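## Task

Pick up the tube on the shelved bench by the door and lower it fully into one of the holes of the tube rack on the shelved bench by the window. The tube must never touch the floor. Afterwards open the hand and pull away. The robot must not tip over or be left leaning. It only counts if the tube stays seated without the robot holding it.

## Robot and tools

ROBOT. A two-wheeled cart (XLeRobot-style) with a pan/tilt head camera and two SO101 arms, left_arm and right_arm. The cart is 0.53 m wide and spans x = -0.35 to 0.07 m. Arm pan axes sit at x = -0.060, y = +0.155 (left) and -0.155 m (right). Each shoulder is 0.03 m out from its pan axis and 0.89 m high. Link lengths: upper arm 0.116, forearm 0.135, hand 0.162 m. The fixed-jaw tip reaches about 0.44 m from its pan axis at most, and no lower than 0.55 m above the floor. The base can only drive straight or turn in place.

FRAMES. Base frame: on the floor between the drive wheels, x forward, y left, z up. left_hand and right_hand in results are the fixed-jaw tips in this frame; a held object sits next to the tip, on the swinging-jaw side. Hand axes: z along the fingers, y from swinging jaw to fixed jaw. base_odometry is measured from the scene's starting pose by wheel turns only (slip counts as motion); heading is positive to the left, -3.142 to 3.142.

execute_actions. Argument actions: a list holding one action, or empty (then only state and images come back). An action may contain base, joints, or both; they start together. base takes exactly one key, as a relative offset from where the base last reported itself: translate_m in metres, -1.4 to 1.4, positive forward; or rotate_rad in radians, -3.2 to 3.2, positive counter-clockwise seen from above. joints is one dictionary covering both arms and the head, mapping joint names to absolute angle targets in radians: head_pan_rad -3.2 to 3.2 (0 ahead, positive left); head_tilt_rad -0.76 to 1.45 (0 level, positive down); for each arm prefix left_arm_ / right_arm_: shoulder_pan_rad -1.919 to 1.919, shoulder_lift_rad -1.745 to 1.745, elbow_flex_rad -1.69 to 1.58, wrist_flex_rad -1.658 to 1.658, wrist_roll_rad -2.743 to 2.841, gripper_rad 0 to 1.919. Omitted joints keep chasing earlier targets. Unknown keys or out-of-range numbers reject the whole call. Argument cameras: list of head_camera, left_wrist_camera, right_wrist_camera or all; omitted/null means all, [] means none.

JOINT SENSES. Pan: at 0 the left arm points left and the right arm right; positive is clockwise from above; straight ahead is +1.571 (left) and -1.571 (right). Bend: with lift, elbow and wrist flex all 0 the upper arm is up, tilted 0.24 rad outward, forearm and fingers level; positive bends downward; the sum of the three is the finger angle below horizontal, 1.571 being vertical down (needs the forearm no more than 0.08 rad above level). Roll: -1.522 closes the jaws across the arm plane with fixed jaw on the left looking outward; 1.619 puts it on the right; 0.049 closes in-plane, fixed jaw below (level fingers) or toward the pan axis (fingers down). Over furniture with level fingers keep the fixed jaw on the left, since the hand body then bulges about 0.08 m upward rather than down. Jaw gap by gripper angle: 0 gives 0.003 m, 0.3 gives 0.026, 0.6 gives 0.049, 1 gives 0.076, 1.919 gives 0.106. To grip, target up to 0.2 rad below the contact angle; going much lower can trip the jaw.

STOW. Left: pan -1.75, lift 0.05, elbow 1.35, wrist_flex -1.55, roll -1.52; right identical but pan 1.75. Stow in two steps when clear of loose items: wrist_flex and wrist_roll first, then the rest. Leaving stow, do not move the wrists first. Turning in place needs a free circle of 0.44 m radius; turning or backing up right beside a desk can snag the rear and topple the robot.

OTHER TOOLS. wait: seconds 0 to 10, no new command. zoom_image: camera plus region [x0, y0, x1, y1] in pixels of that camera's latest image (644x476, origin top-left, at most 504 px per side). read_manual: section "licences" only, moves nothing. finished_scene: scene number 1 or 2; ends that scene for good and reports success.

RESULTS. joint_positions gives readings; base_status and joint_status give per-motion outcomes: done, off_target (stopped away from target, maybe still pushing: load, obstruction or tripped motor), time_out (target dropped, holds in place), not_followed (a self-collision check refused that arm's targets; line "joint command not followed" with a cause; the gripper still moves and refused targets may be retried later). A holding jaw reads off_target. on_its_own lists uncommanded motion. Motor temperatures list per-arm values in joint order; MOTOR HOT appears from 55 °C; at 70 °C an OVER-TEMPERATURE FAULT stops that arm and its hot joints go limp, with limit_stop_at_motor_heat in joint_status — resend targets afterward.

CAUTIONS. Loaded joints sag toward gravity; offset the next target by the observed sag. Hand positions may be off by a few cm. A joint stuck over ~0.30 rad from target for ~2 s trips to 20% torque (the robot keeps acting while you deliberate); reset by waiting until steady, then commanding 0.2 rad from the reading away from the failed target. Cancel pushing on a blocked joint by targeting its reading. Payload: ~0.4 kg at full reach, ~0.7 kg within 0.28 m. Never let the arms or hands collide or press together. Pulling on things in front can tip the robot. Avoid drops, slams and hard pushes; something may occasionally nudge loose objects.

Each tool is called after "Call:" as name([rows], argument=value, ...), one row to a line, values as JSON.

## Session

I'll start by checking the robot's state and camera views.

Call:
execute_actions(actions=[])

Scene clock: 0.00 s.
Motor temperatures (°C, as the motors report them): left_arm=[26 28 27 27 30] | right_arm=[29 29 28 25 26]
base_odometry: x=+0.000 y=+0.000 heading=+0.000 (m, m, rad; odometry frame)
base_status: not commanded
joint_positions: head_pan_rad=-0.007 head_tilt_rad=-0.014 left_arm_shoulder_pan_rad=-1.766 left_arm_shoulder_lift_rad=+0.015 left_arm_elbow_flex_rad=+1.396 left_arm_wrist_flex_rad=-1.535 left_arm_wrist_roll_rad=-1.496 left_arm_gripper_rad=+1.920 right_arm_shoulder_pan_rad=+1.778 right_arm_shoulder_lift_rad=+0.036 right_arm_elbow_flex_rad=+1.328 right_arm_wrist_flex_rad=-1.585 right_arm_wrist_roll_rad=-1.551 right_arm_gripper_rad=+1.920
joint_status: not commanded
left_hand: x=-0.2999 y=+0.0998 z=+0.8932 quat_wxyz=(-0.063, -0.658, -0.073, +0.747) (m; base frame)
right_hand: x=-0.3080 y=-0.1108 z=+0.9097 quat_wxyz=(-0.069, +0.621, -0.073, -0.778) (m; base frame)
pictures: head_camera, left_wrist_camera, right_wrist_camera
Images, in order (width x height): head_camera 644x476, left_wrist_camera 644x476, right_wrist_camera 644x476.

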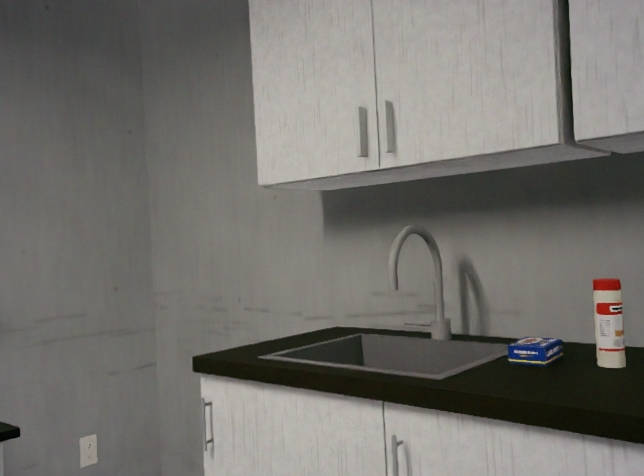

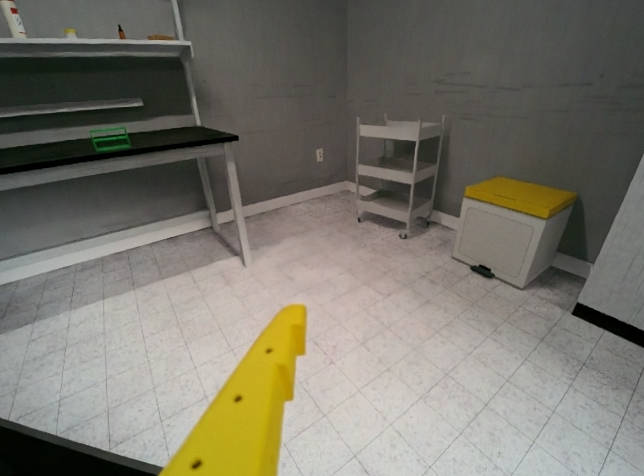

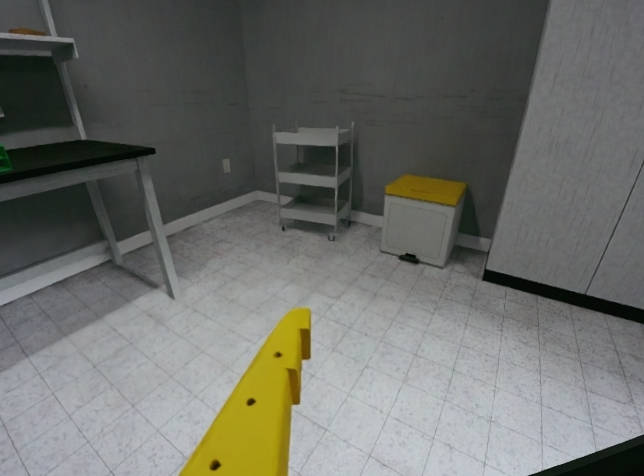

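Call:
execute_actions([
  {"joints": {"head_pan_rad": 0.9, "head_tilt_rad": 0.3}},
], cameras=["head_camera"])

Call:
execute_actions([
  {"joints": {"head_pan_rad": 1.75, "head_tilt_rad": 0.3}},
], cameras=["head_camera"])

Scene clock: 11.50 s.
Motor temperatures (°C, as the motors report them): left_arm=[26 28 27 27 30] | right_arm=[29 29 28 25 26]
base_odometry: x=+0.000 y=+0.000 heading=+0.000 (m, m, rad; odometry frame)
base_status: not commanded
joint_positions: head_pan_rad=+0.890 head_tilt_rad=+0.293 left_arm_shoulder_pan_rad=-1.766 left_arm_shoulder_lift_rad=+0.015 left_arm_elbow_flex_rad=+1.396 left_arm_wrist_flex_rad=-1.535 left_arm_wrist_roll_rad=-1.496 left_arm_gripper_rad=+1.920 right_arm_shoulder_pan_rad=+1.778 right_arm_shoulder_lift_rad=+0.036 right_arm_elbow_flex_rad=+1.328 right_arm_wrist_flex_rad=-1.585 right_arm_wrist_roll_rad=-1.551 right_arm_gripper_rad=+1.920
joint_status: all done
left_hand: x=-0.2999 y=+0.0998 z=+0.8932 quat_wxyz=(-0.063, -0.658, -0.073, +0.747) (m; base frame)
right_hand: x=-0.3080 y=-0.1108 z=+0.9097 quat_wxyz=(-0.069, +0.621, -0.073, -0.778) (m; base frame)
pictures: head_camera
Images, in order (width x height): head_camera 644x476.

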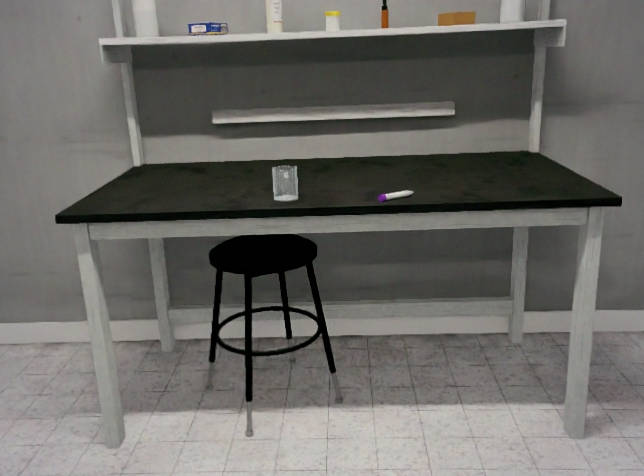

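Scene clock: 12.87 s.
Motor temperatures (°C, as the motors report them): left_arm=[26 28 27 27 30] | right_arm=[29 29 28 25 26]
base_odometry: x=+0.000 y=+0.000 heading=+0.000 (m, m, rad; odometry frame)
base_status: not commanded
joint_positions: head_pan_rad=+1.740 head_tilt_rad=+0.293 left_arm_shoulder_pan_rad=-1.766 left_arm_shoulder_lift_rad=+0.015 left_arm_elbow_flex_rad=+1.396 left_arm_wrist_flex_rad=-1.535 left_arm_wrist_roll_rad=-1.496 left_arm_gripper_rad=+1.920 right_arm_shoulder_pan_rad=+1.778 right_arm_shoulder_lift_rad=+0.036 right_arm_elbow_flex_rad=+1.328 right_arm_wrist_flex_rad=-1.585 right_arm_wrist_roll_rad=-1.551 right_arm_gripper_rad=+1.920
joint_status: all done
left_hand: x=-0.2999 y=+0.0998 z=+0.8932 quat_wxyz=(-0.063, -0.658, -0.073, +0.747) (m; base frame)
right_hand: x=-0.3080 y=-0.1108 z=+0.9097 quat_wxyz=(-0.069, +0.621, -0.073, -0.778) (m; base frame)
pictures: head_camera
Images, in order (width x height): head_camera 644x476.

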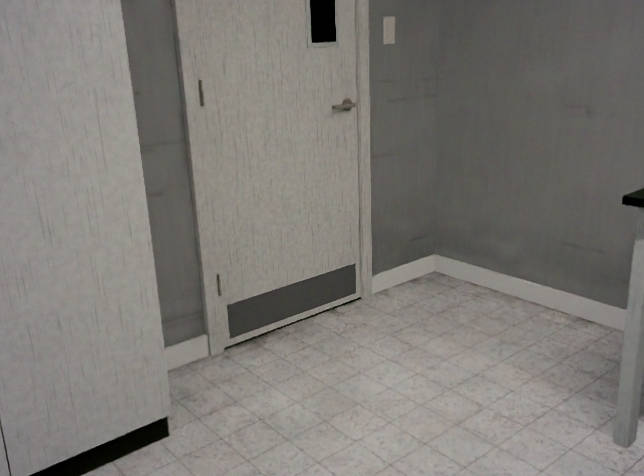

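Call:
execute_actions([
  {"base": {"rotate_rad": 0.63}, "joints": {"head_pan_rad": 0.2, "head_tilt_rad": 0.45}},
], cameras=["head_camera"])

Scene clock: 52.57 s.
Motor temperatures (°C, as the motors report them): left_arm=[26 28 27 27 30] | right_arm=[29 29 28 25 26]
base_odometry: x=-0.001 y=+0.000 heading=+0.629 (m, m, rad; odometry frame)
base_status: done
joint_positions: head_pan_rad=+0.210 head_tilt_rad=+0.444 left_arm_shoulder_pan_rad=-1.766 left_arm_shoulder_lift_rad=+0.015 left_arm_elbow_flex_rad=+1.396 left_arm_wrist_flex_rad=-1.535 left_arm_wrist_roll_rad=-1.496 left_arm_gripper_rad=+1.920 right_arm_shoulder_pan_rad=+1.778 right_arm_shoulder_lift_rad=+0.036 right_arm_elbow_flex_rad=+1.328 right_arm_wrist_flex_rad=-1.585 right_arm_wrist_roll_rad=-1.551 right_arm_gripper_rad=+1.920
joint_status: all done
left_hand: x=-0.2999 y=+0.0998 z=+0.8932 quat_wxyz=(-0.063, -0.658, -0.073, +0.747) (m; base frame)
right_hand: x=-0.3080 y=-0.1108 z=+0.9097 quat_wxyz=(-0.069, +0.621, -0.073, -0.778) (m; base frame)
pictures: head_camera
Images, in order (width x height): head_camera 644x476.

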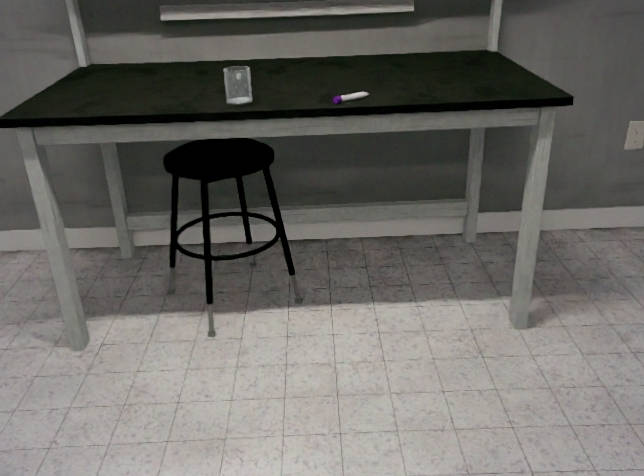

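Call:
execute_actions([
  {"base": {"translate_m": 1.15}, "joints": {"head_pan_rad": 0.3, "head_tilt_rad": 0.6, "left_arm_shoulder_pan_rad": 1.0, "left_arm_shoulder_lift_rad": -0.2, "left_arm_elbow_flex_rad": 1.2}},
], cameras=["head_camera"])

Call:
execute_actions([
  {"base": {"rotate_rad": 0.2}, "joints": {"head_pan_rad": 0.0, "head_tilt_rad": 0.6}},
], cameras=["head_camera"])

Scene clock: 74.93 s.
Motor temperatures (°C, as the motors report them): left_arm=[26 28 27 27 30] | right_arm=[29 29 28 25 26]
base_odometry: x=+0.929 y=+0.677 heading=+0.627 (m, m, rad; odometry frame)
base_status: done
joint_positions: head_pan_rad=+0.290 head_tilt_rad=+0.594 left_arm_shoulder_pan_rad=+0.992 left_arm_shoulder_lift_rad=-0.168 left_arm_elbow_flex_rad=+1.227 left_arm_wrist_flex_rad=-1.535 left_arm_wrist_roll_rad=-1.496 left_arm_gripper_rad=+1.920 right_arm_shoulder_pan_rad=+1.778 right_arm_shoulder_lift_rad=+0.036 right_arm_elbow_flex_rad=+1.328 right_arm_wrist_flex_rad=-1.585 right_arm_wrist_roll_rad=-1.551 right_arm_gripper_rad=+1.920
joint_status: all done
left_hand: x=+0.1474 y=+0.2996 z=+0.9676 quat_wxyz=(+0.821, -0.155, +0.497, +0.233) (m; base frame)
right_hand: x=-0.3080 y=-0.1108 z=+0.9097 quat_wxyz=(-0.069, +0.621, -0.073, -0.778) (m; base frame)
pictures: head_camera
Images, in order (width x height): head_camera 644x476.

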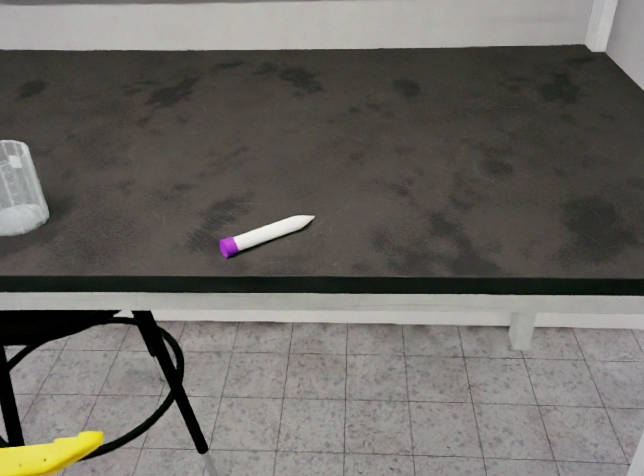

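Scene clock: 75.90 s.
Motor temperatures (°C, as the motors report them): left_arm=[26 28 27 27 30] | right_arm=[29 29 28 25 26]
base_odometry: x=+0.929 y=+0.678 heading=+0.826 (m, m, rad; odometry frame)
base_status: done
joint_positions: head_pan_rad=+0.010 head_tilt_rad=+0.594 left_arm_shoulder_pan_rad=+0.992 left_arm_shoulder_lift_rad=-0.168 left_arm_elbow_flex_rad=+1.227 left_arm_wrist_flex_rad=-1.535 left_arm_wrist_roll_rad=-1.496 left_arm_gripper_rad=+1.920 right_arm_shoulder_pan_rad=+1.778 right_arm_shoulder_lift_rad=+0.036 right_arm_elbow_flex_rad=+1.328 right_arm_wrist_flex_rad=-1.585 right_arm_wrist_roll_rad=-1.551 right_arm_gripper_rad=+1.920
joint_status: all done
left_hand: x=+0.1474 y=+0.2996 z=+0.9676 quat_wxyz=(+0.821, -0.155, +0.497, +0.233) (m; base frame)
right_hand: x=-0.3080 y=-0.1108 z=+0.9097 quat_wxyz=(-0.069, +0.621, -0.073, -0.778) (m; base frame)
pictures: head_camera
Images, in order (width x height): head_camera 644x476.

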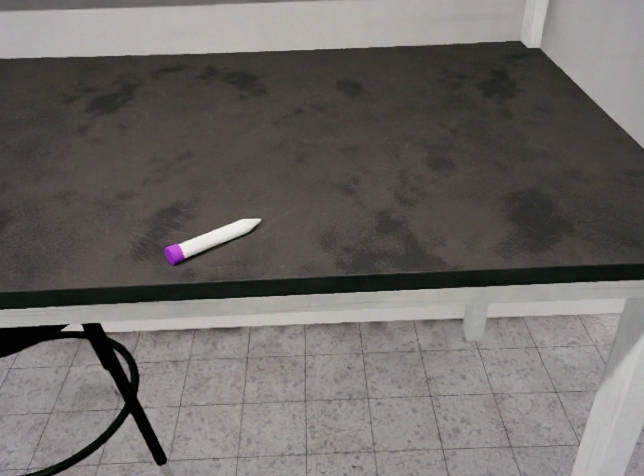

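Call:
execute_actions([
  {"base": {"translate_m": 0.40}, "joints": {"head_pan_rad": 0.45, "head_tilt_rad": 1.0, "left_arm_shoulder_pan_rad": 1.66, "left_arm_shoulder_lift_rad": 0.28, "left_arm_elbow_flex_rad": -0.34, "left_arm_wrist_flex_rad": 1.55, "left_arm_wrist_roll_rad": 0.81, "left_arm_gripper_rad": 0.55}},
], cameras=["head_camera", "left_wrist_camera"])

Scene clock: 137.30 s.
Motor temperatures (°C, as the motors report them): left_arm=[26 29 27 27 30] | right_arm=[29 29 28 25 26]
base_odometry: x=+1.200 y=+0.973 heading=+0.828 (m, m, rad; odometry frame)
base_status: done
joint_positions: head_pan_rad=+0.440 head_tilt_rad=+0.995 left_arm_shoulder_pan_rad=+1.651 left_arm_shoulder_lift_rad=+0.294 left_arm_elbow_flex_rad=-0.308 left_arm_wrist_flex_rad=+1.541 left_arm_wrist_roll_rad=+0.804 left_arm_gripper_rad=+0.560 right_arm_shoulder_pan_rad=+1.778 right_arm_shoulder_lift_rad=+0.036 right_arm_elbow_flex_rad=+1.328 right_arm_wrist_flex_rad=-1.585 right_arm_wrist_roll_rad=-1.551 right_arm_gripper_rad=+1.920
joint_status: all done
left_hand: x=+0.1650 y=+0.1312 z=+0.8401 quat_wxyz=(+0.008, -0.901, +0.433, -0.021) (m; base frame)
right_hand: x=-0.3080 y=-0.1108 z=+0.9097 quat_wxyz=(-0.069, +0.621, -0.073, -0.778) (m; base frame)
pictures: head_camera, left_wrist_camera
Images, in order (width x height): head_camera 644x476, left_wrist_camera 644x476.

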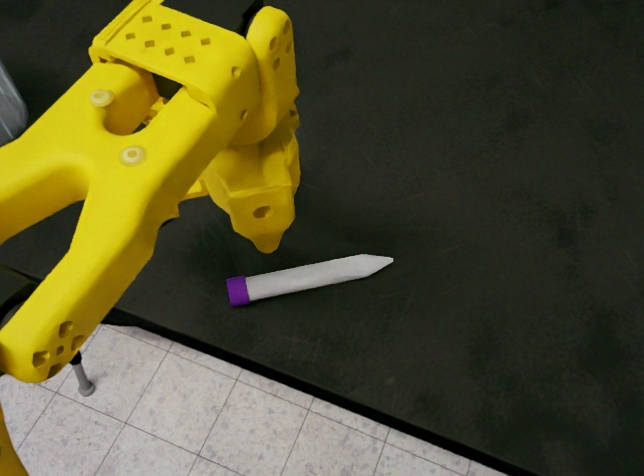

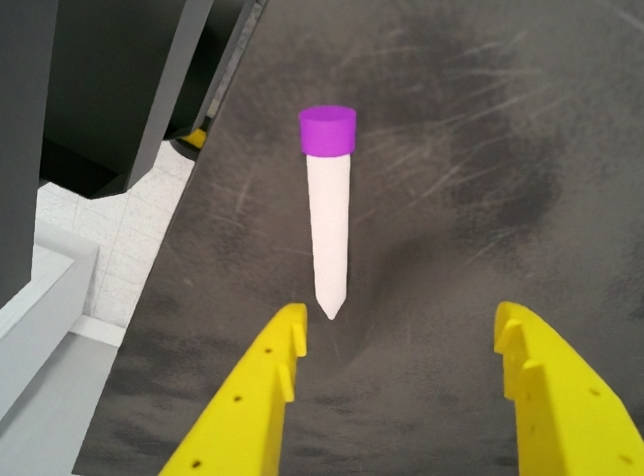

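Call:
execute_actions([
  {"joints": {"left_arm_shoulder_lift_rad": 0.29, "left_arm_elbow_flex_rad": 0.005, "left_arm_wrist_flex_rad": 1.245}},
], cameras=["head_camera", "left_wrist_camera"])

Scene clock: 167.67 s.
Motor temperatures (°C, as the motors report them): left_arm=[26 29 27 27 30] | right_arm=[29 29 28 25 26]
base_odometry: x=+1.200 y=+0.973 heading=+0.828 (m, m, rad; odometry frame)
base_status: not commanded
joint_positions: head_pan_rad=+0.440 head_tilt_rad=+0.995 left_arm_shoulder_pan_rad=+1.651 left_arm_shoulder_lift_rad=+0.300 left_arm_elbow_flex_rad=+0.009 left_arm_wrist_flex_rad=+1.254 left_arm_wrist_roll_rad=+0.804 left_arm_gripper_rad=+0.560 right_arm_shoulder_pan_rad=+1.778 right_arm_shoulder_lift_rad=+0.036 right_arm_elbow_flex_rad=+1.328 right_arm_wrist_flex_rad=-1.585 right_arm_wrist_roll_rad=-1.551 right_arm_gripper_rad=+1.920
joint_status: all done
left_hand: x=+0.1550 y=+0.1320 z=+0.7966 quat_wxyz=(+0.001, -0.901, +0.433, -0.003) (m; base frame)
right_hand: x=-0.3080 y=-0.1108 z=+0.9097 quat_wxyz=(-0.069, +0.621, -0.073, -0.778) (m; base frame)
pictures: head_camera, left_wrist_camera
Images, in order (width x height): head_camera 644x476, left_wrist_camera 644x476.

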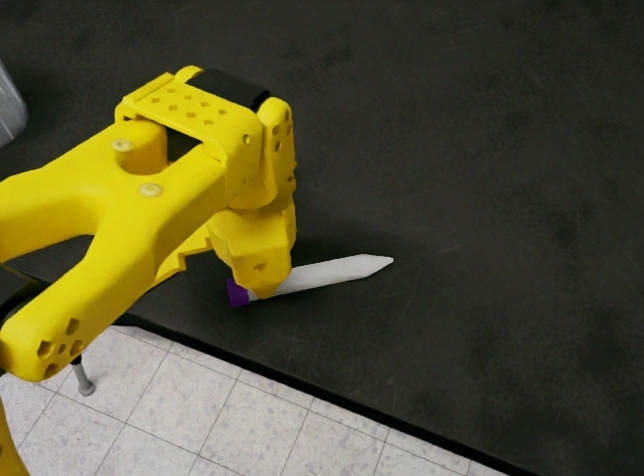

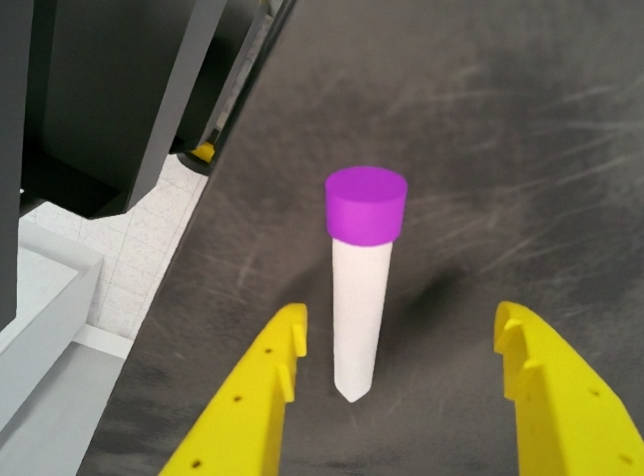

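Call:
execute_actions([
  {"joints": {"left_arm_shoulder_lift_rad": 0.365, "left_arm_elbow_flex_rad": 0.09, "left_arm_wrist_flex_rad": 1.09}},
], cameras=["head_camera", "left_wrist_camera"])

Scene clock: 187.80 s.
Motor temperatures (°C, as the motors report them): left_arm=[27 29 27 27 30] | right_arm=[29 29 28 25 26]
base_odometry: x=+1.200 y=+0.973 heading=+0.828 (m, m, rad; odometry frame)
base_status: not commanded
joint_positions: head_pan_rad=+0.440 head_tilt_rad=+0.995 left_arm_shoulder_pan_rad=+1.651 left_arm_shoulder_lift_rad=+0.375 left_arm_elbow_flex_rad=+0.094 left_arm_wrist_flex_rad=+1.099 left_arm_wrist_roll_rad=+0.804 left_arm_gripper_rad=+0.560 right_arm_shoulder_pan_rad=+1.778 right_arm_shoulder_lift_rad=+0.036 right_arm_elbow_flex_rad=+1.328 right_arm_wrist_flex_rad=-1.585 right_arm_wrist_roll_rad=-1.551 right_arm_gripper_rad=+1.920
joint_status: all done
left_hand: x=+0.1541 y=+0.1321 z=+0.7716 quat_wxyz=(+0.001, -0.901, +0.433, -0.001) (m; base frame)
right_hand: x=-0.3080 y=-0.1108 z=+0.9097 quat_wxyz=(-0.069, +0.621, -0.073, -0.778) (m; base frame)
pictures: head_camera, left_wrist_camera
Images, in order (width x height): head_camera 644x476, left_wrist_camera 644x476.

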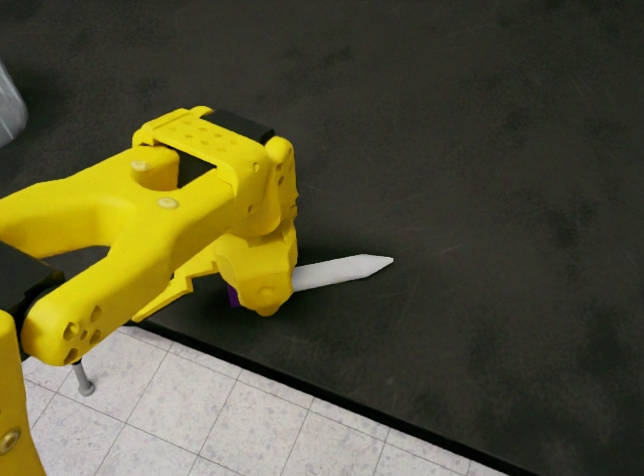

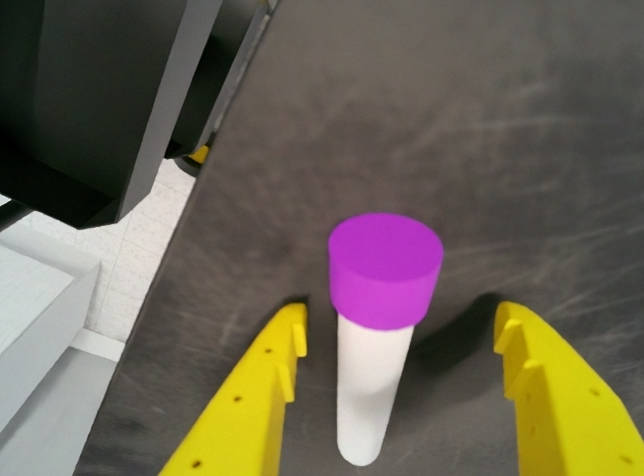

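Call:
execute_actions([
  {"joints": {"left_arm_shoulder_lift_rad": 0.38, "left_arm_wrist_flex_rad": 1.075, "left_arm_gripper_rad": 0.32}},
], cameras=["left_wrist_camera"])

Call:
execute_actions([
  {"joints": {"left_arm_gripper_rad": 0.0}},
], cameras=["head_camera", "left_wrist_camera"])

Scene clock: 199.07 s.
Motor temperatures (°C, as the motors report them): left_arm=[27 29 27 27 30] | right_arm=[29 29 28 25 26]
base_odometry: x=+1.200 y=+0.973 heading=+0.828 (m, m, rad; odometry frame)
base_status: not commanded
joint_positions: head_pan_rad=+0.440 head_tilt_rad=+0.995 left_arm_shoulder_pan_rad=+1.651 left_arm_shoulder_lift_rad=+0.389 left_arm_elbow_flex_rad=+0.094 left_arm_wrist_flex_rad=+1.084 left_arm_wrist_roll_rad=+0.804 left_arm_gripper_rad=+0.331 right_arm_shoulder_pan_rad=+1.778 right_arm_shoulder_lift_rad=+0.036 right_arm_elbow_flex_rad=+1.328 right_arm_wrist_flex_rad=-1.585 right_arm_wrist_roll_rad=-1.551 right_arm_gripper_rad=+1.920
joint_status: all done
left_hand: x=+0.1549 y=+0.1320 z=+0.7690 quat_wxyz=(+0.001, -0.901, +0.433, -0.002) (m; base frame)
right_hand: x=-0.3080 y=-0.1108 z=+0.9097 quat_wxyz=(-0.069, +0.621, -0.073, -0.778) (m; base frame)
pictures: left_wrist_camera
Images, in order (width x height): left_wrist_camera 644x476.

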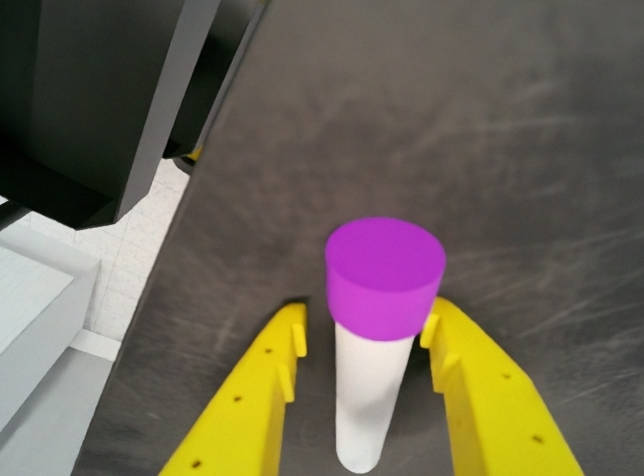

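Scene clock: 199.77 s.
Motor temperatures (°C, as the motors report them): left_arm=[27 29 27 27 30] | right_arm=[29 29 28 25 26]
base_odometry: x=+1.200 y=+0.973 heading=+0.828 (m, m, rad; odometry frame)
base_status: not commanded
joint_positions: head_pan_rad=+0.440 head_tilt_rad=+0.995 left_arm_shoulder_pan_rad=+1.651 left_arm_shoulder_lift_rad=+0.389 left_arm_elbow_flex_rad=+0.094 left_arm_wrist_flex_rad=+1.084 left_arm_wrist_roll_rad=+0.804 left_arm_gripper_rad=+0.186 right_arm_shoulder_pan_rad=+1.778 right_arm_shoulder_lift_rad=+0.036 right_arm_elbow_flex_rad=+1.328 right_arm_wrist_flex_rad=-1.585 right_arm_wrist_roll_rad=-1.551 right_arm_gripper_rad=+1.920
joint_status: left_arm_gripper_rad off_target (ended at +0.186, target +0.000)
left_hand: x=+0.1549 y=+0.1320 z=+0.7690 quat_wxyz=(+0.001, -0.901, +0.433, -0.002) (m; base frame)
right_hand: x=-0.3080 y=-0.1108 z=+0.9097 quat_wxyz=(-0.069, +0.621, -0.073, -0.778) (m; base frame)
pictures: head_camera, left_wrist_camera
Images, in order (width x height): head_camera 644x476, left_wrist_camera 644x476.

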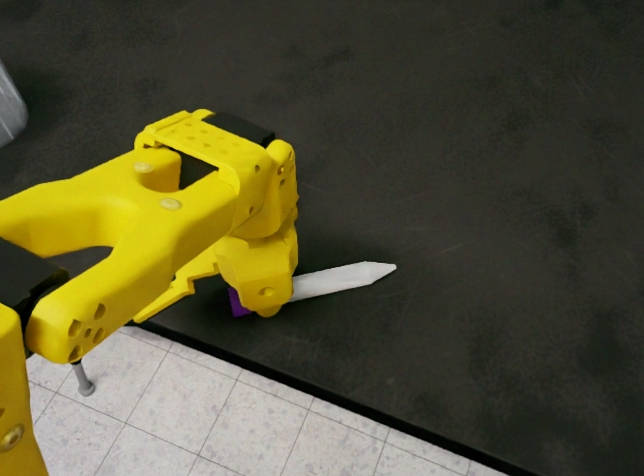

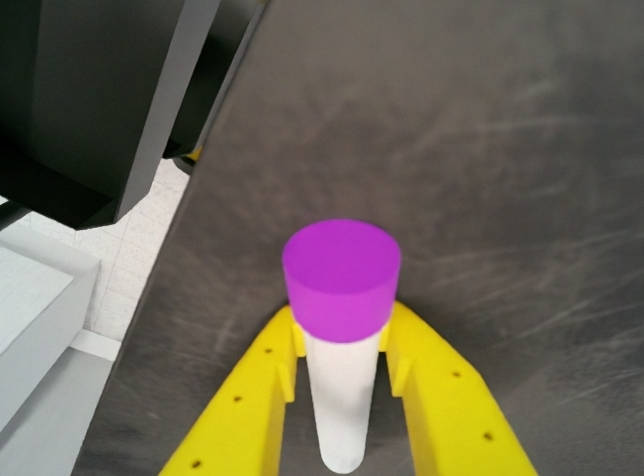

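Call:
execute_actions([
  {"joints": {"left_arm_shoulder_lift_rad": 0.22, "left_arm_elbow_flex_rad": -0.3, "left_arm_wrist_flex_rad": 1.5}},
], cameras=["left_wrist_camera"])

Call:
execute_actions([
  {"joints": {"left_arm_shoulder_pan_rad": 1.571, "left_arm_shoulder_lift_rad": -0.1, "left_arm_elbow_flex_rad": 0.1, "left_arm_wrist_flex_rad": -0.05, "left_arm_wrist_roll_rad": -1.522, "head_tilt_rad": 0.6}},
], cameras=["head_camera", "left_wrist_camera"])

Scene clock: 215.97 s.
Motor temperatures (°C, as the motors report them): left_arm=[27 29 27 27 30] | right_arm=[29 29 28 25 26]
base_odometry: x=+1.200 y=+0.973 heading=+0.828 (m, m, rad; odometry frame)
base_status: not commanded
joint_positions: head_pan_rad=+0.440 head_tilt_rad=+0.995 left_arm_shoulder_pan_rad=+1.651 left_arm_shoulder_lift_rad=+0.268 left_arm_elbow_flex_rad=-0.267 left_arm_wrist_flex_rad=+1.492 left_arm_wrist_roll_rad=+0.804 left_arm_gripper_rad=+0.186 right_arm_shoulder_pan_rad=+1.778 right_arm_shoulder_lift_rad=+0.036 right_arm_elbow_flex_rad=+1.328 right_arm_wrist_flex_rad=-1.585 right_arm_wrist_roll_rad=-1.551 right_arm_gripper_rad=+1.920
joint_status: all done
left_hand: x=+0.1679 y=+0.1310 z=+0.8397 quat_wxyz=(+0.014, -0.901, +0.433, -0.036) (m; base frame)
right_hand: x=-0.3080 y=-0.1108 z=+0.9097 quat_wxyz=(-0.069, +0.621, -0.073, -0.778) (m; base frame)
pictures: left_wrist_camera
Images, in order (width x height): left_wrist_camera 644x476.

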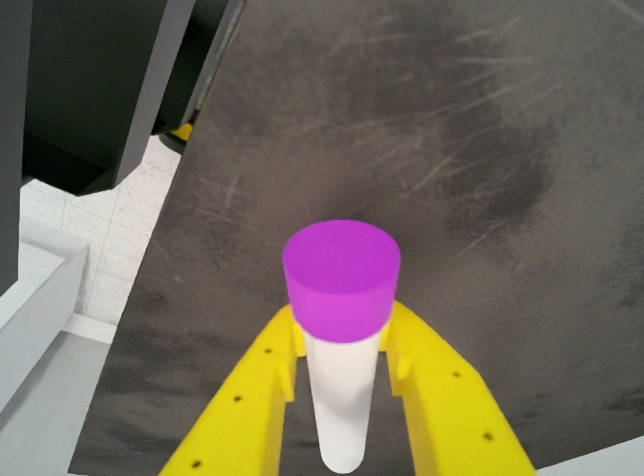

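Scene clock: 218.53 s.
Motor temperatures (°C, as the motors report them): left_arm=[27 29 27 27 30] | right_arm=[29 29 28 25 26]
base_odometry: x=+1.200 y=+0.973 heading=+0.828 (m, m, rad; odometry frame)
base_status: not commanded
joint_positions: head_pan_rad=+0.440 head_tilt_rad=+0.614 left_arm_shoulder_pan_rad=+1.580 left_arm_shoulder_lift_rad=-0.053 left_arm_elbow_flex_rad=+0.110 left_arm_wrist_flex_rad=-0.032 left_arm_wrist_roll_rad=-1.517 left_arm_gripper_rad=+0.186 right_arm_shoulder_pan_rad=+1.778 right_arm_shoulder_lift_rad=+0.036 right_arm_elbow_flex_rad=+1.328 right_arm_wrist_flex_rad=-1.585 right_arm_wrist_roll_rad=-1.551 right_arm_gripper_rad=+1.920
joint_status: all done
left_hand: x=+0.2879 y=+0.1595 z=+1.0008 quat_wxyz=(+0.698, +0.001, +0.716, -0.005) (m; base frame)
right_hand: x=-0.3080 y=-0.1108 z=+0.9097 quat_wxyz=(-0.069, +0.621, -0.073, -0.778) (m; base frame)
pictures: head_camera, left_wrist_camera
Images, in order (width x height): head_camera 644x476, left_wrist_camera 644x476.

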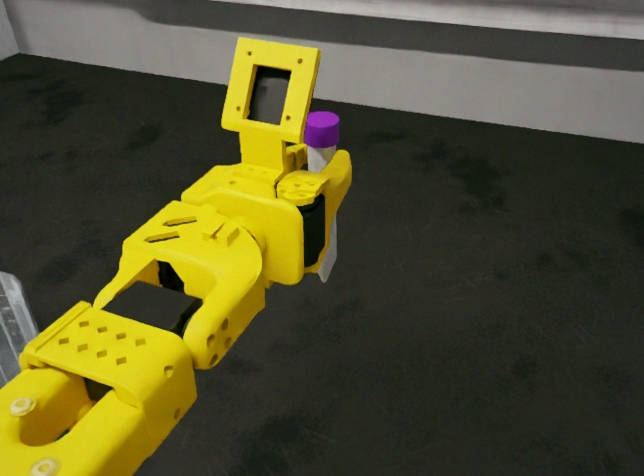

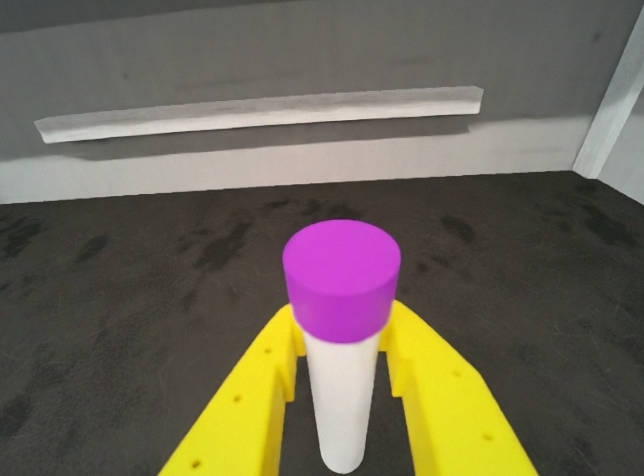

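Call:
execute_actions([
  {"base": {"translate_m": -0.8}, "joints": {"head_pan_rad": 3.14, "head_tilt_rad": 0.25}},
], cameras=["head_camera"])

Scene clock: 228.40 s.
Motor temperatures (°C, as the motors report them): left_arm=[27 29 27 27 30] | right_arm=[29 29 28 25 26]
base_odometry: x=+0.658 y=+0.383 heading=+0.827 (m, m, rad; odometry frame)
base_status: done
joint_positions: head_pan_rad=+3.130 head_tilt_rad=+0.263 left_arm_shoulder_pan_rad=+1.580 left_arm_shoulder_lift_rad=-0.053 left_arm_elbow_flex_rad=+0.110 left_arm_wrist_flex_rad=-0.033 left_arm_wrist_roll_rad=-1.517 left_arm_gripper_rad=+0.186 right_arm_shoulder_pan_rad=+1.778 right_arm_shoulder_lift_rad=+0.036 right_arm_elbow_flex_rad=+1.328 right_arm_wrist_flex_rad=-1.585 right_arm_wrist_roll_rad=-1.551 right_arm_gripper_rad=+1.920
joint_status: all done
left_hand: x=+0.2879 y=+0.1595 z=+1.0010 quat_wxyz=(+0.698, +0.001, +0.716, -0.005) (m; base frame)
right_hand: x=-0.3080 y=-0.1108 z=+0.9097 quat_wxyz=(-0.069, +0.621, -0.073, -0.778) (m; base frame)
pictures: head_camera
Images, in order (width x height): head_camera 644x476.

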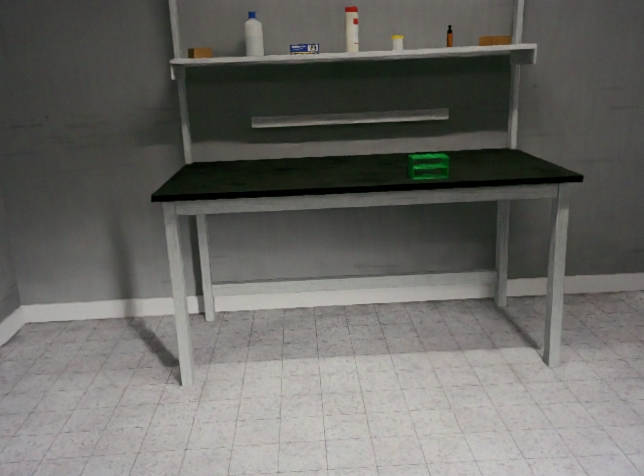

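Call:
execute_actions([
  {"base": {"rotate_rad": 2.70}, "joints": {"head_pan_rad": 0.3, "head_tilt_rad": 0.3}},
], cameras=["head_camera"])

Scene clock: 254.07 s.
Motor temperatures (°C, as the motors report them): left_arm=[27 29 27 27 30] | right_arm=[29 29 28 25 26]
base_odometry: x=+0.658 y=+0.383 heading=-2.758 (m, m, rad; odometry frame)
base_status: done
joint_positions: head_pan_rad=+0.310 head_tilt_rad=+0.293 left_arm_shoulder_pan_rad=+1.578 left_arm_shoulder_lift_rad=-0.053 left_arm_elbow_flex_rad=+0.110 left_arm_wrist_flex_rad=-0.033 left_arm_wrist_roll_rad=-1.517 left_arm_gripper_rad=+0.186 right_arm_shoulder_pan_rad=+1.778 right_arm_shoulder_lift_rad=+0.036 right_arm_elbow_flex_rad=+1.328 right_arm_wrist_flex_rad=-1.585 right_arm_wrist_roll_rad=-1.551 right_arm_gripper_rad=+1.920
joint_status: all done
left_hand: x=+0.2879 y=+0.1601 z=+1.0010 quat_wxyz=(+0.698, +0.001, +0.716, -0.004) (m; base frame)
right_hand: x=-0.3080 y=-0.1108 z=+0.9097 quat_wxyz=(-0.069, +0.621, -0.073, -0.778) (m; base frame)
pictures: head_camera
Images, in order (width x height): head_camera 644x476.

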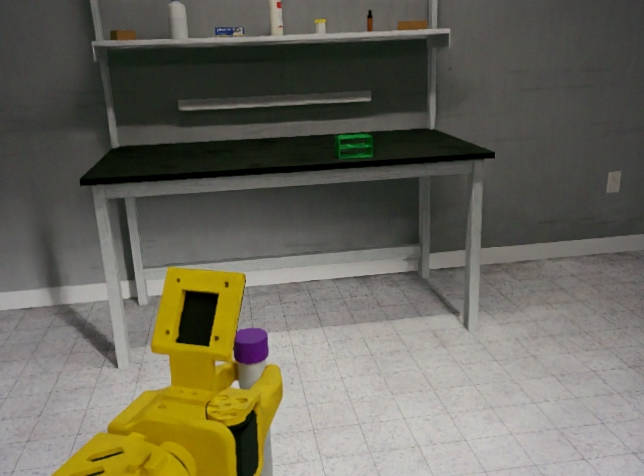

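Call:
execute_actions([
  {"base": {"translate_m": 1.4}, "joints": {"head_pan_rad": 0.0, "head_tilt_rad": 0.4}},
], cameras=[])

Call:
execute_actions([
  {"base": {"rotate_rad": 0.45}},
], cameras=["head_camera", "left_wrist_camera"])

Scene clock: 267.10 s.
Motor temperatures (°C, as the motors report them): left_arm=[27 29 27 27 30] | right_arm=[29 29 28 25 26]
base_odometry: x=-0.640 y=-0.143 heading=-2.759 (m, m, rad; odometry frame)
base_status: done
joint_positions: head_pan_rad=+0.010 head_tilt_rad=+0.394 left_arm_shoulder_pan_rad=+1.578 left_arm_shoulder_lift_rad=-0.053 left_arm_elbow_flex_rad=+0.110 left_arm_wrist_flex_rad=-0.033 left_arm_wrist_roll_rad=-1.517 left_arm_gripper_rad=+0.186 right_arm_shoulder_pan_rad=+1.778 right_arm_shoulder_lift_rad=+0.036 right_arm_elbow_flex_rad=+1.328 right_arm_wrist_flex_rad=-1.585 right_arm_wrist_roll_rad=-1.551 right_arm_gripper_rad=+1.920
joint_status: all done
left_hand: x=+0.2879 y=+0.1601 z=+1.0010 quat_wxyz=(+0.698, +0.001, +0.716, -0.004) (m; base frame)
right_hand: x=-0.3080 y=-0.1108 z=+0.9097 quat_wxyz=(-0.069, +0.621, -0.073, -0.778) (m; base frame)
pictures: none
No camera images: the call's "cameras" was empty. Leave "cameras" out to get every camera's image.

Scene clock: 268.40 s.
Motor temperatures (°C, as the motors report them): left_arm=[27 29 27 27 30] | right_arm=[29 29 28 25 26]
base_odometry: x=-0.640 y=-0.142 heading=-2.309 (m, m, rad; odometry frame)
base_status: done
joint_positions: head_pan_rad=+0.010 head_tilt_rad=+0.394 left_arm_shoulder_pan_rad=+1.578 left_arm_shoulder_lift_rad=-0.053 left_arm_elbow_flex_rad=+0.110 left_arm_wrist_flex_rad=-0.033 left_arm_wrist_roll_rad=-1.517 left_arm_gripper_rad=+0.186 right_arm_shoulder_pan_rad=+1.778 right_arm_shoulder_lift_rad=+0.036 right_arm_elbow_flex_rad=+1.328 right_arm_wrist_flex_rad=-1.585 right_arm_wrist_roll_rad=-1.551 right_arm_gripper_rad=+1.920
joint_status: not commanded
left_hand: x=+0.2879 y=+0.1601 z=+1.0010 quat_wxyz=(+0.698, +0.001, +0.716, -0.004) (m; base frame)
right_hand: x=-0.3080 y=-0.1108 z=+0.9097 quat_wxyz=(-0.069, +0.621, -0.073, -0.778) (m; base frame)
pictures: head_camera, left_wrist_camera
Images, in order (width x height): head_camera 644x476, left_wrist_camera 644x476.

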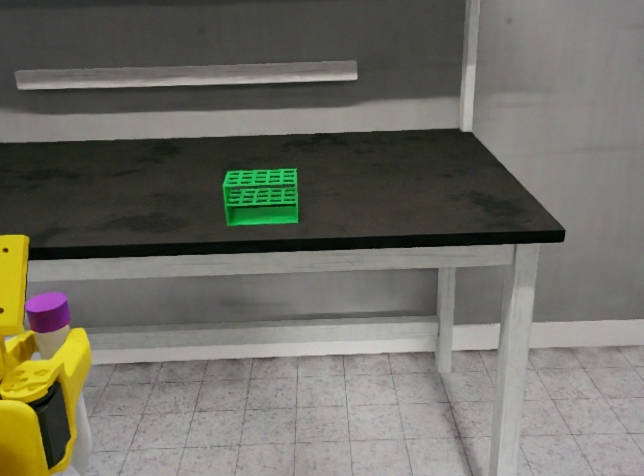

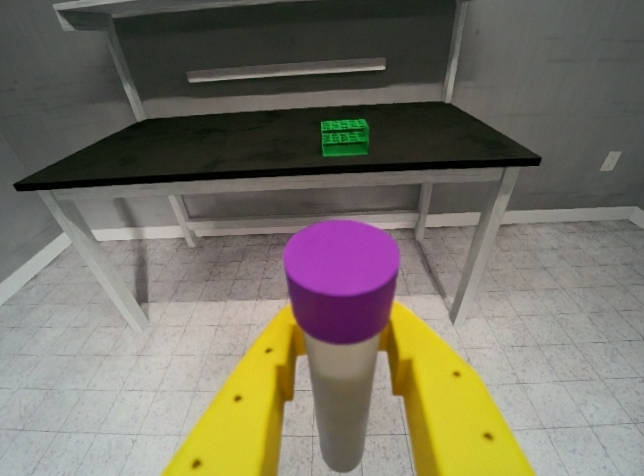

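Call:
execute_actions([
  {"base": {"translate_m": 0.76}, "joints": {"head_pan_rad": 0.35, "head_tilt_rad": 0.75}},
], cameras=["head_camera", "left_wrist_camera"])

Scene clock: 292.07 s.
Motor temperatures (°C, as the motors report them): left_arm=[27 29 27 27 30] | right_arm=[29 29 28 25 26]
base_odometry: x=-1.150 y=-0.705 heading=-2.309 (m, m, rad; odometry frame)
base_status: done
joint_positions: head_pan_rad=+0.340 head_tilt_rad=+0.745 left_arm_shoulder_pan_rad=+1.578 left_arm_shoulder_lift_rad=-0.053 left_arm_elbow_flex_rad=+0.110 left_arm_wrist_flex_rad=-0.033 left_arm_wrist_roll_rad=-1.517 left_arm_gripper_rad=+0.186 right_arm_shoulder_pan_rad=+1.778 right_arm_shoulder_lift_rad=+0.036 right_arm_elbow_flex_rad=+1.328 right_arm_wrist_flex_rad=-1.585 right_arm_wrist_roll_rad=-1.551 right_arm_gripper_rad=+1.920
joint_status: all done
left_hand: x=+0.2879 y=+0.1601 z=+1.0010 quat_wxyz=(+0.698, +0.001, +0.716, -0.004) (m; base frame)
right_hand: x=-0.3080 y=-0.1108 z=+0.9097 quat_wxyz=(-0.069, +0.621, -0.073, -0.778) (m; base frame)
pictures: head_camera, left_wrist_camera
Images, in order (width x height): head_camera 644x476, left_wrist_camera 644x476.

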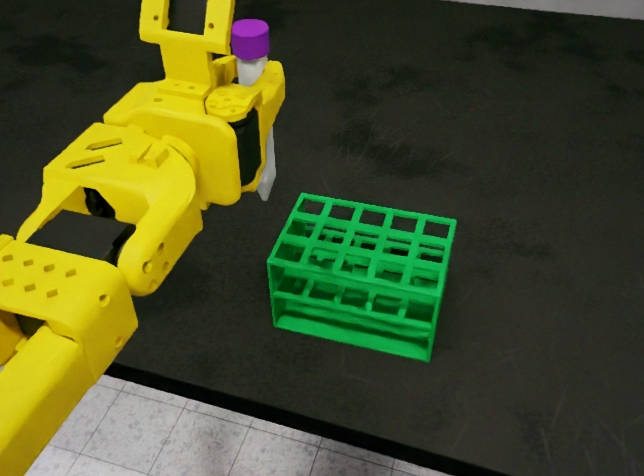

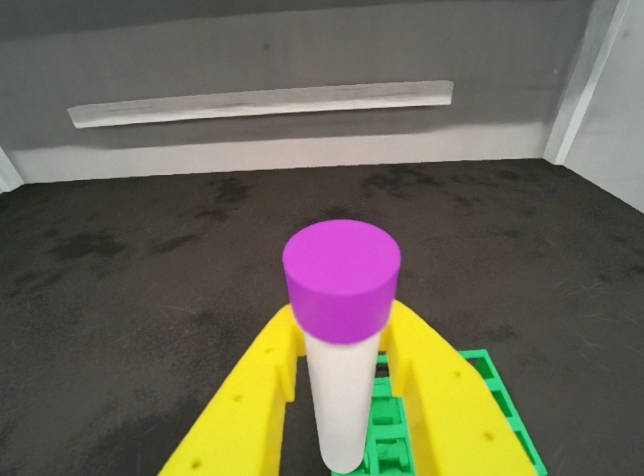

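Call:
zoom_image(camera="head_camera", region=[180, 0, 480, 370])

Region (180, 0, 480, 370) of head_camera's 644x476 image, scaled by 1.362; it fills the left 409 columns of this view, and the rest is white.

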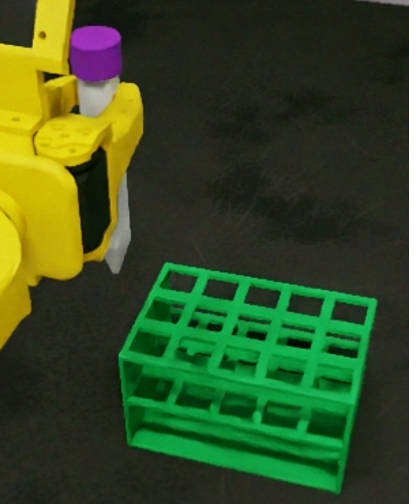

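Call:
execute_actions([
  {"base": {"translate_m": 0.03}, "joints": {"left_arm_shoulder_pan_rad": 1.68, "left_arm_shoulder_lift_rad": 0.055, "left_arm_elbow_flex_rad": 0.414, "left_arm_wrist_flex_rad": -0.486, "left_arm_wrist_roll_rad": -1.495, "right_arm_shoulder_pan_rad": -1.2, "right_arm_shoulder_lift_rad": -0.1, "right_arm_elbow_flex_rad": 1.2}},
], cameras=["head_camera", "left_wrist_camera"])

Scene clock: 374.43 s.
Motor temperatures (°C, as the motors report them): left_arm=[27 30 27 27 30] | right_arm=[29 29 28 25 26]
base_odometry: x=-1.171 y=-0.728 heading=-2.309 (m, m, rad; odometry frame)
base_status: done
joint_positions: head_pan_rad=+0.340 head_tilt_rad=+0.745 left_arm_shoulder_pan_rad=+1.672 left_arm_shoulder_lift_rad=+0.069 left_arm_elbow_flex_rad=+0.423 left_arm_wrist_flex_rad=-0.467 left_arm_wrist_roll_rad=-1.500 left_arm_gripper_rad=+0.186 right_arm_shoulder_pan_rad=-1.194 right_arm_shoulder_lift_rad=-0.070 right_arm_elbow_flex_rad=+1.224 right_arm_wrist_flex_rad=-1.585 right_arm_wrist_roll_rad=-1.551 right_arm_gripper_rad=+1.920
joint_status: all done
left_hand: x=+0.2869 y=+0.1275 z=+0.9409 quat_wxyz=(+0.697, +0.028, +0.715, -0.043) (m; base frame)
right_hand: x=+0.1805 y=-0.2420 z=+0.9540 quat_wxyz=(+0.829, +0.109, +0.529, -0.146) (m; base frame)
pictures: head_camera, left_wrist_camera
Images, in order (width x height): head_camera 644x476, left_wrist_camera 644x476.

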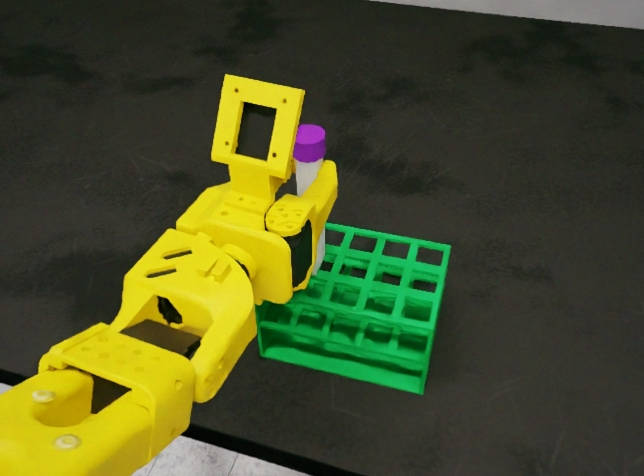

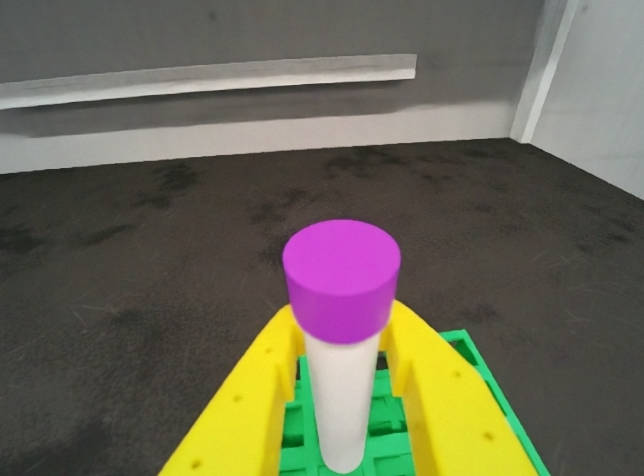

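Call:
execute_actions([
  {"joints": {"right_arm_shoulder_pan_rad": -1.8, "right_arm_shoulder_lift_rad": -0.04, "right_arm_elbow_flex_rad": 0.84, "right_arm_wrist_flex_rad": -0.85, "right_arm_wrist_roll_rad": -2.74}},
], cameras=["right_wrist_camera", "left_wrist_camera"])

Scene clock: 393.73 s.
Motor temperatures (°C, as the motors report them): left_arm=[27 30 27 27 30] | right_arm=[29 29 28 25 26]
base_odometry: x=-1.171 y=-0.728 heading=-2.309 (m, m, rad; odometry frame)
base_status: not commanded
joint_positions: head_pan_rad=+0.340 head_tilt_rad=+0.745 left_arm_shoulder_pan_rad=+1.672 left_arm_shoulder_lift_rad=+0.069 left_arm_elbow_flex_rad=+0.423 left_arm_wrist_flex_rad=-0.467 left_arm_wrist_roll_rad=-1.500 left_arm_gripper_rad=+0.186 right_arm_shoulder_pan_rad=-1.792 right_arm_shoulder_lift_rad=-0.033 right_arm_elbow_flex_rad=+0.871 right_arm_wrist_flex_rad=-0.855 right_arm_wrist_roll_rad=-2.732 right_arm_gripper_rad=+1.920
joint_status: all done
left_hand: x=+0.2869 y=+0.1275 z=+0.9409 quat_wxyz=(+0.697, +0.028, +0.715, -0.043) (m; base frame)
right_hand: x=+0.2410 y=-0.0844 z=+0.9206 quat_wxyz=(+0.538, +0.333, +0.617, +0.468) (m; base frame)
pictures: left_wrist_camera, right_wrist_camera
Images, in order (width x height): left_wrist_camera 644x476, right_wrist_camera 644x476.

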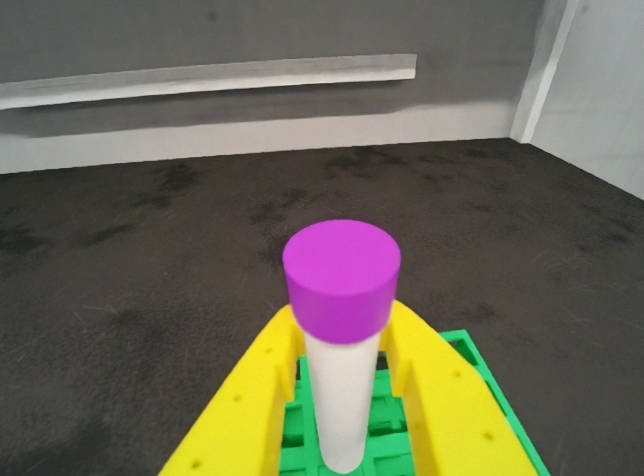

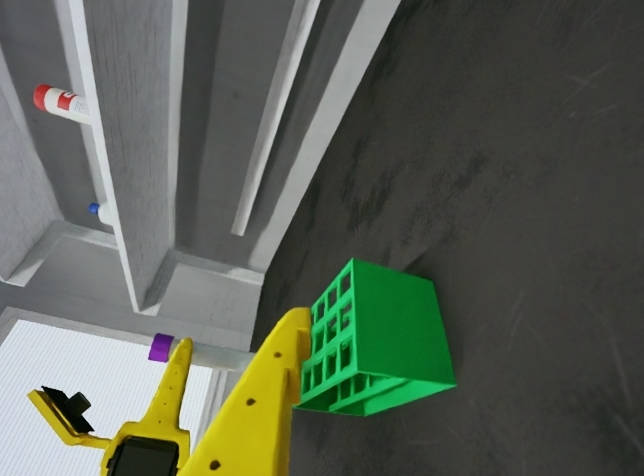

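Call:
zoom_image(camera="right_wrist_camera", region=[100, 240, 480, 476])

Region (100, 240, 480, 476) of right_wrist_camera's 644x476 image, scaled by 1.326; it fills the top 313 rows of this view, and the rest is white.

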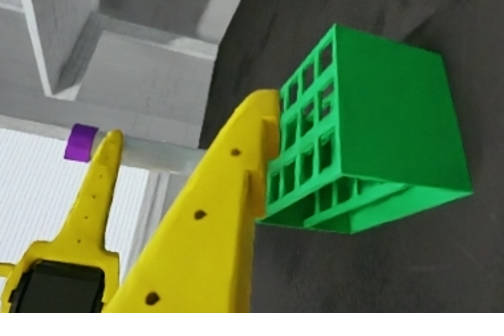

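Call:
execute_actions([
  {"joints": {"right_arm_shoulder_pan_rad": -1.915, "right_arm_shoulder_lift_rad": -0.45, "right_arm_elbow_flex_rad": 1.22, "right_arm_wrist_flex_rad": -0.82}},
], cameras=["right_wrist_camera"])

Scene clock: 419.27 s.
Motor temperatures (°C, as the motors report them): left_arm=[27 30 27 27 30] | right_arm=[29 29 28 25 26]
base_odometry: x=-1.171 y=-0.728 heading=-2.309 (m, m, rad; odometry frame)
base_status: not commanded
joint_positions: head_pan_rad=+0.340 head_tilt_rad=+0.745 left_arm_shoulder_pan_rad=+1.672 left_arm_shoulder_lift_rad=+0.069 left_arm_elbow_flex_rad=+0.423 left_arm_wrist_flex_rad=-0.467 left_arm_wrist_roll_rad=-1.500 left_arm_gripper_rad=+0.186 right_arm_shoulder_pan_rad=-1.885 right_arm_shoulder_lift_rad=-0.421 right_arm_elbow_flex_rad=+1.224 right_arm_wrist_flex_rad=-0.826 right_arm_wrist_roll_rad=-2.732 right_arm_gripper_rad=+1.920
joint_status: right_arm_shoulder_pan_rad off_target (ended at -1.885, target -1.915); the others done
joint sent to its limit — the command would take right_arm_shoulder_pan_rad past its lower limit, so that joint was sent only as far as its limit.
left_hand: x=+0.2869 y=+0.1275 z=+0.9409 quat_wxyz=(+0.697, +0.028, +0.715, -0.043) (m; base frame)
right_hand: x=+0.1937 y=-0.0695 z=+0.9257 quat_wxyz=(+0.517, +0.303, +0.630, +0.494) (m; base frame)
pictures: right_wrist_camera
Images, in order (width x height): right_wrist_camera 644x476.

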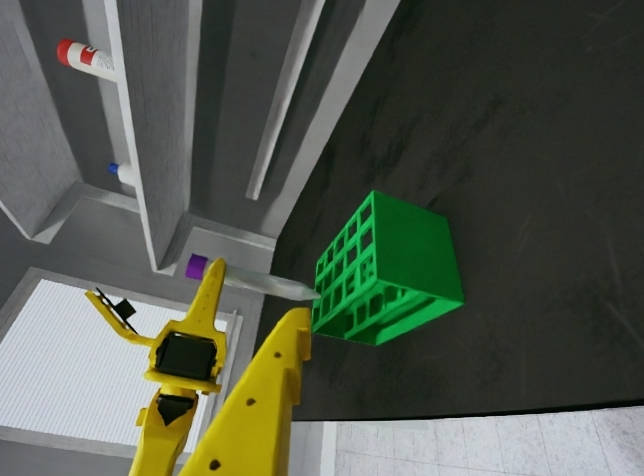

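Call:
zoom_image(camera="right_wrist_camera", region=[170, 170, 480, 370])

Region (170, 170, 480, 370) of right_wrist_camera's 644x476 image, scaled by 1.626; it fills the top 325 rows of this view, and the rest is white.

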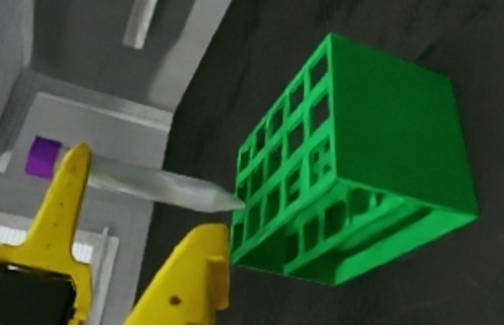

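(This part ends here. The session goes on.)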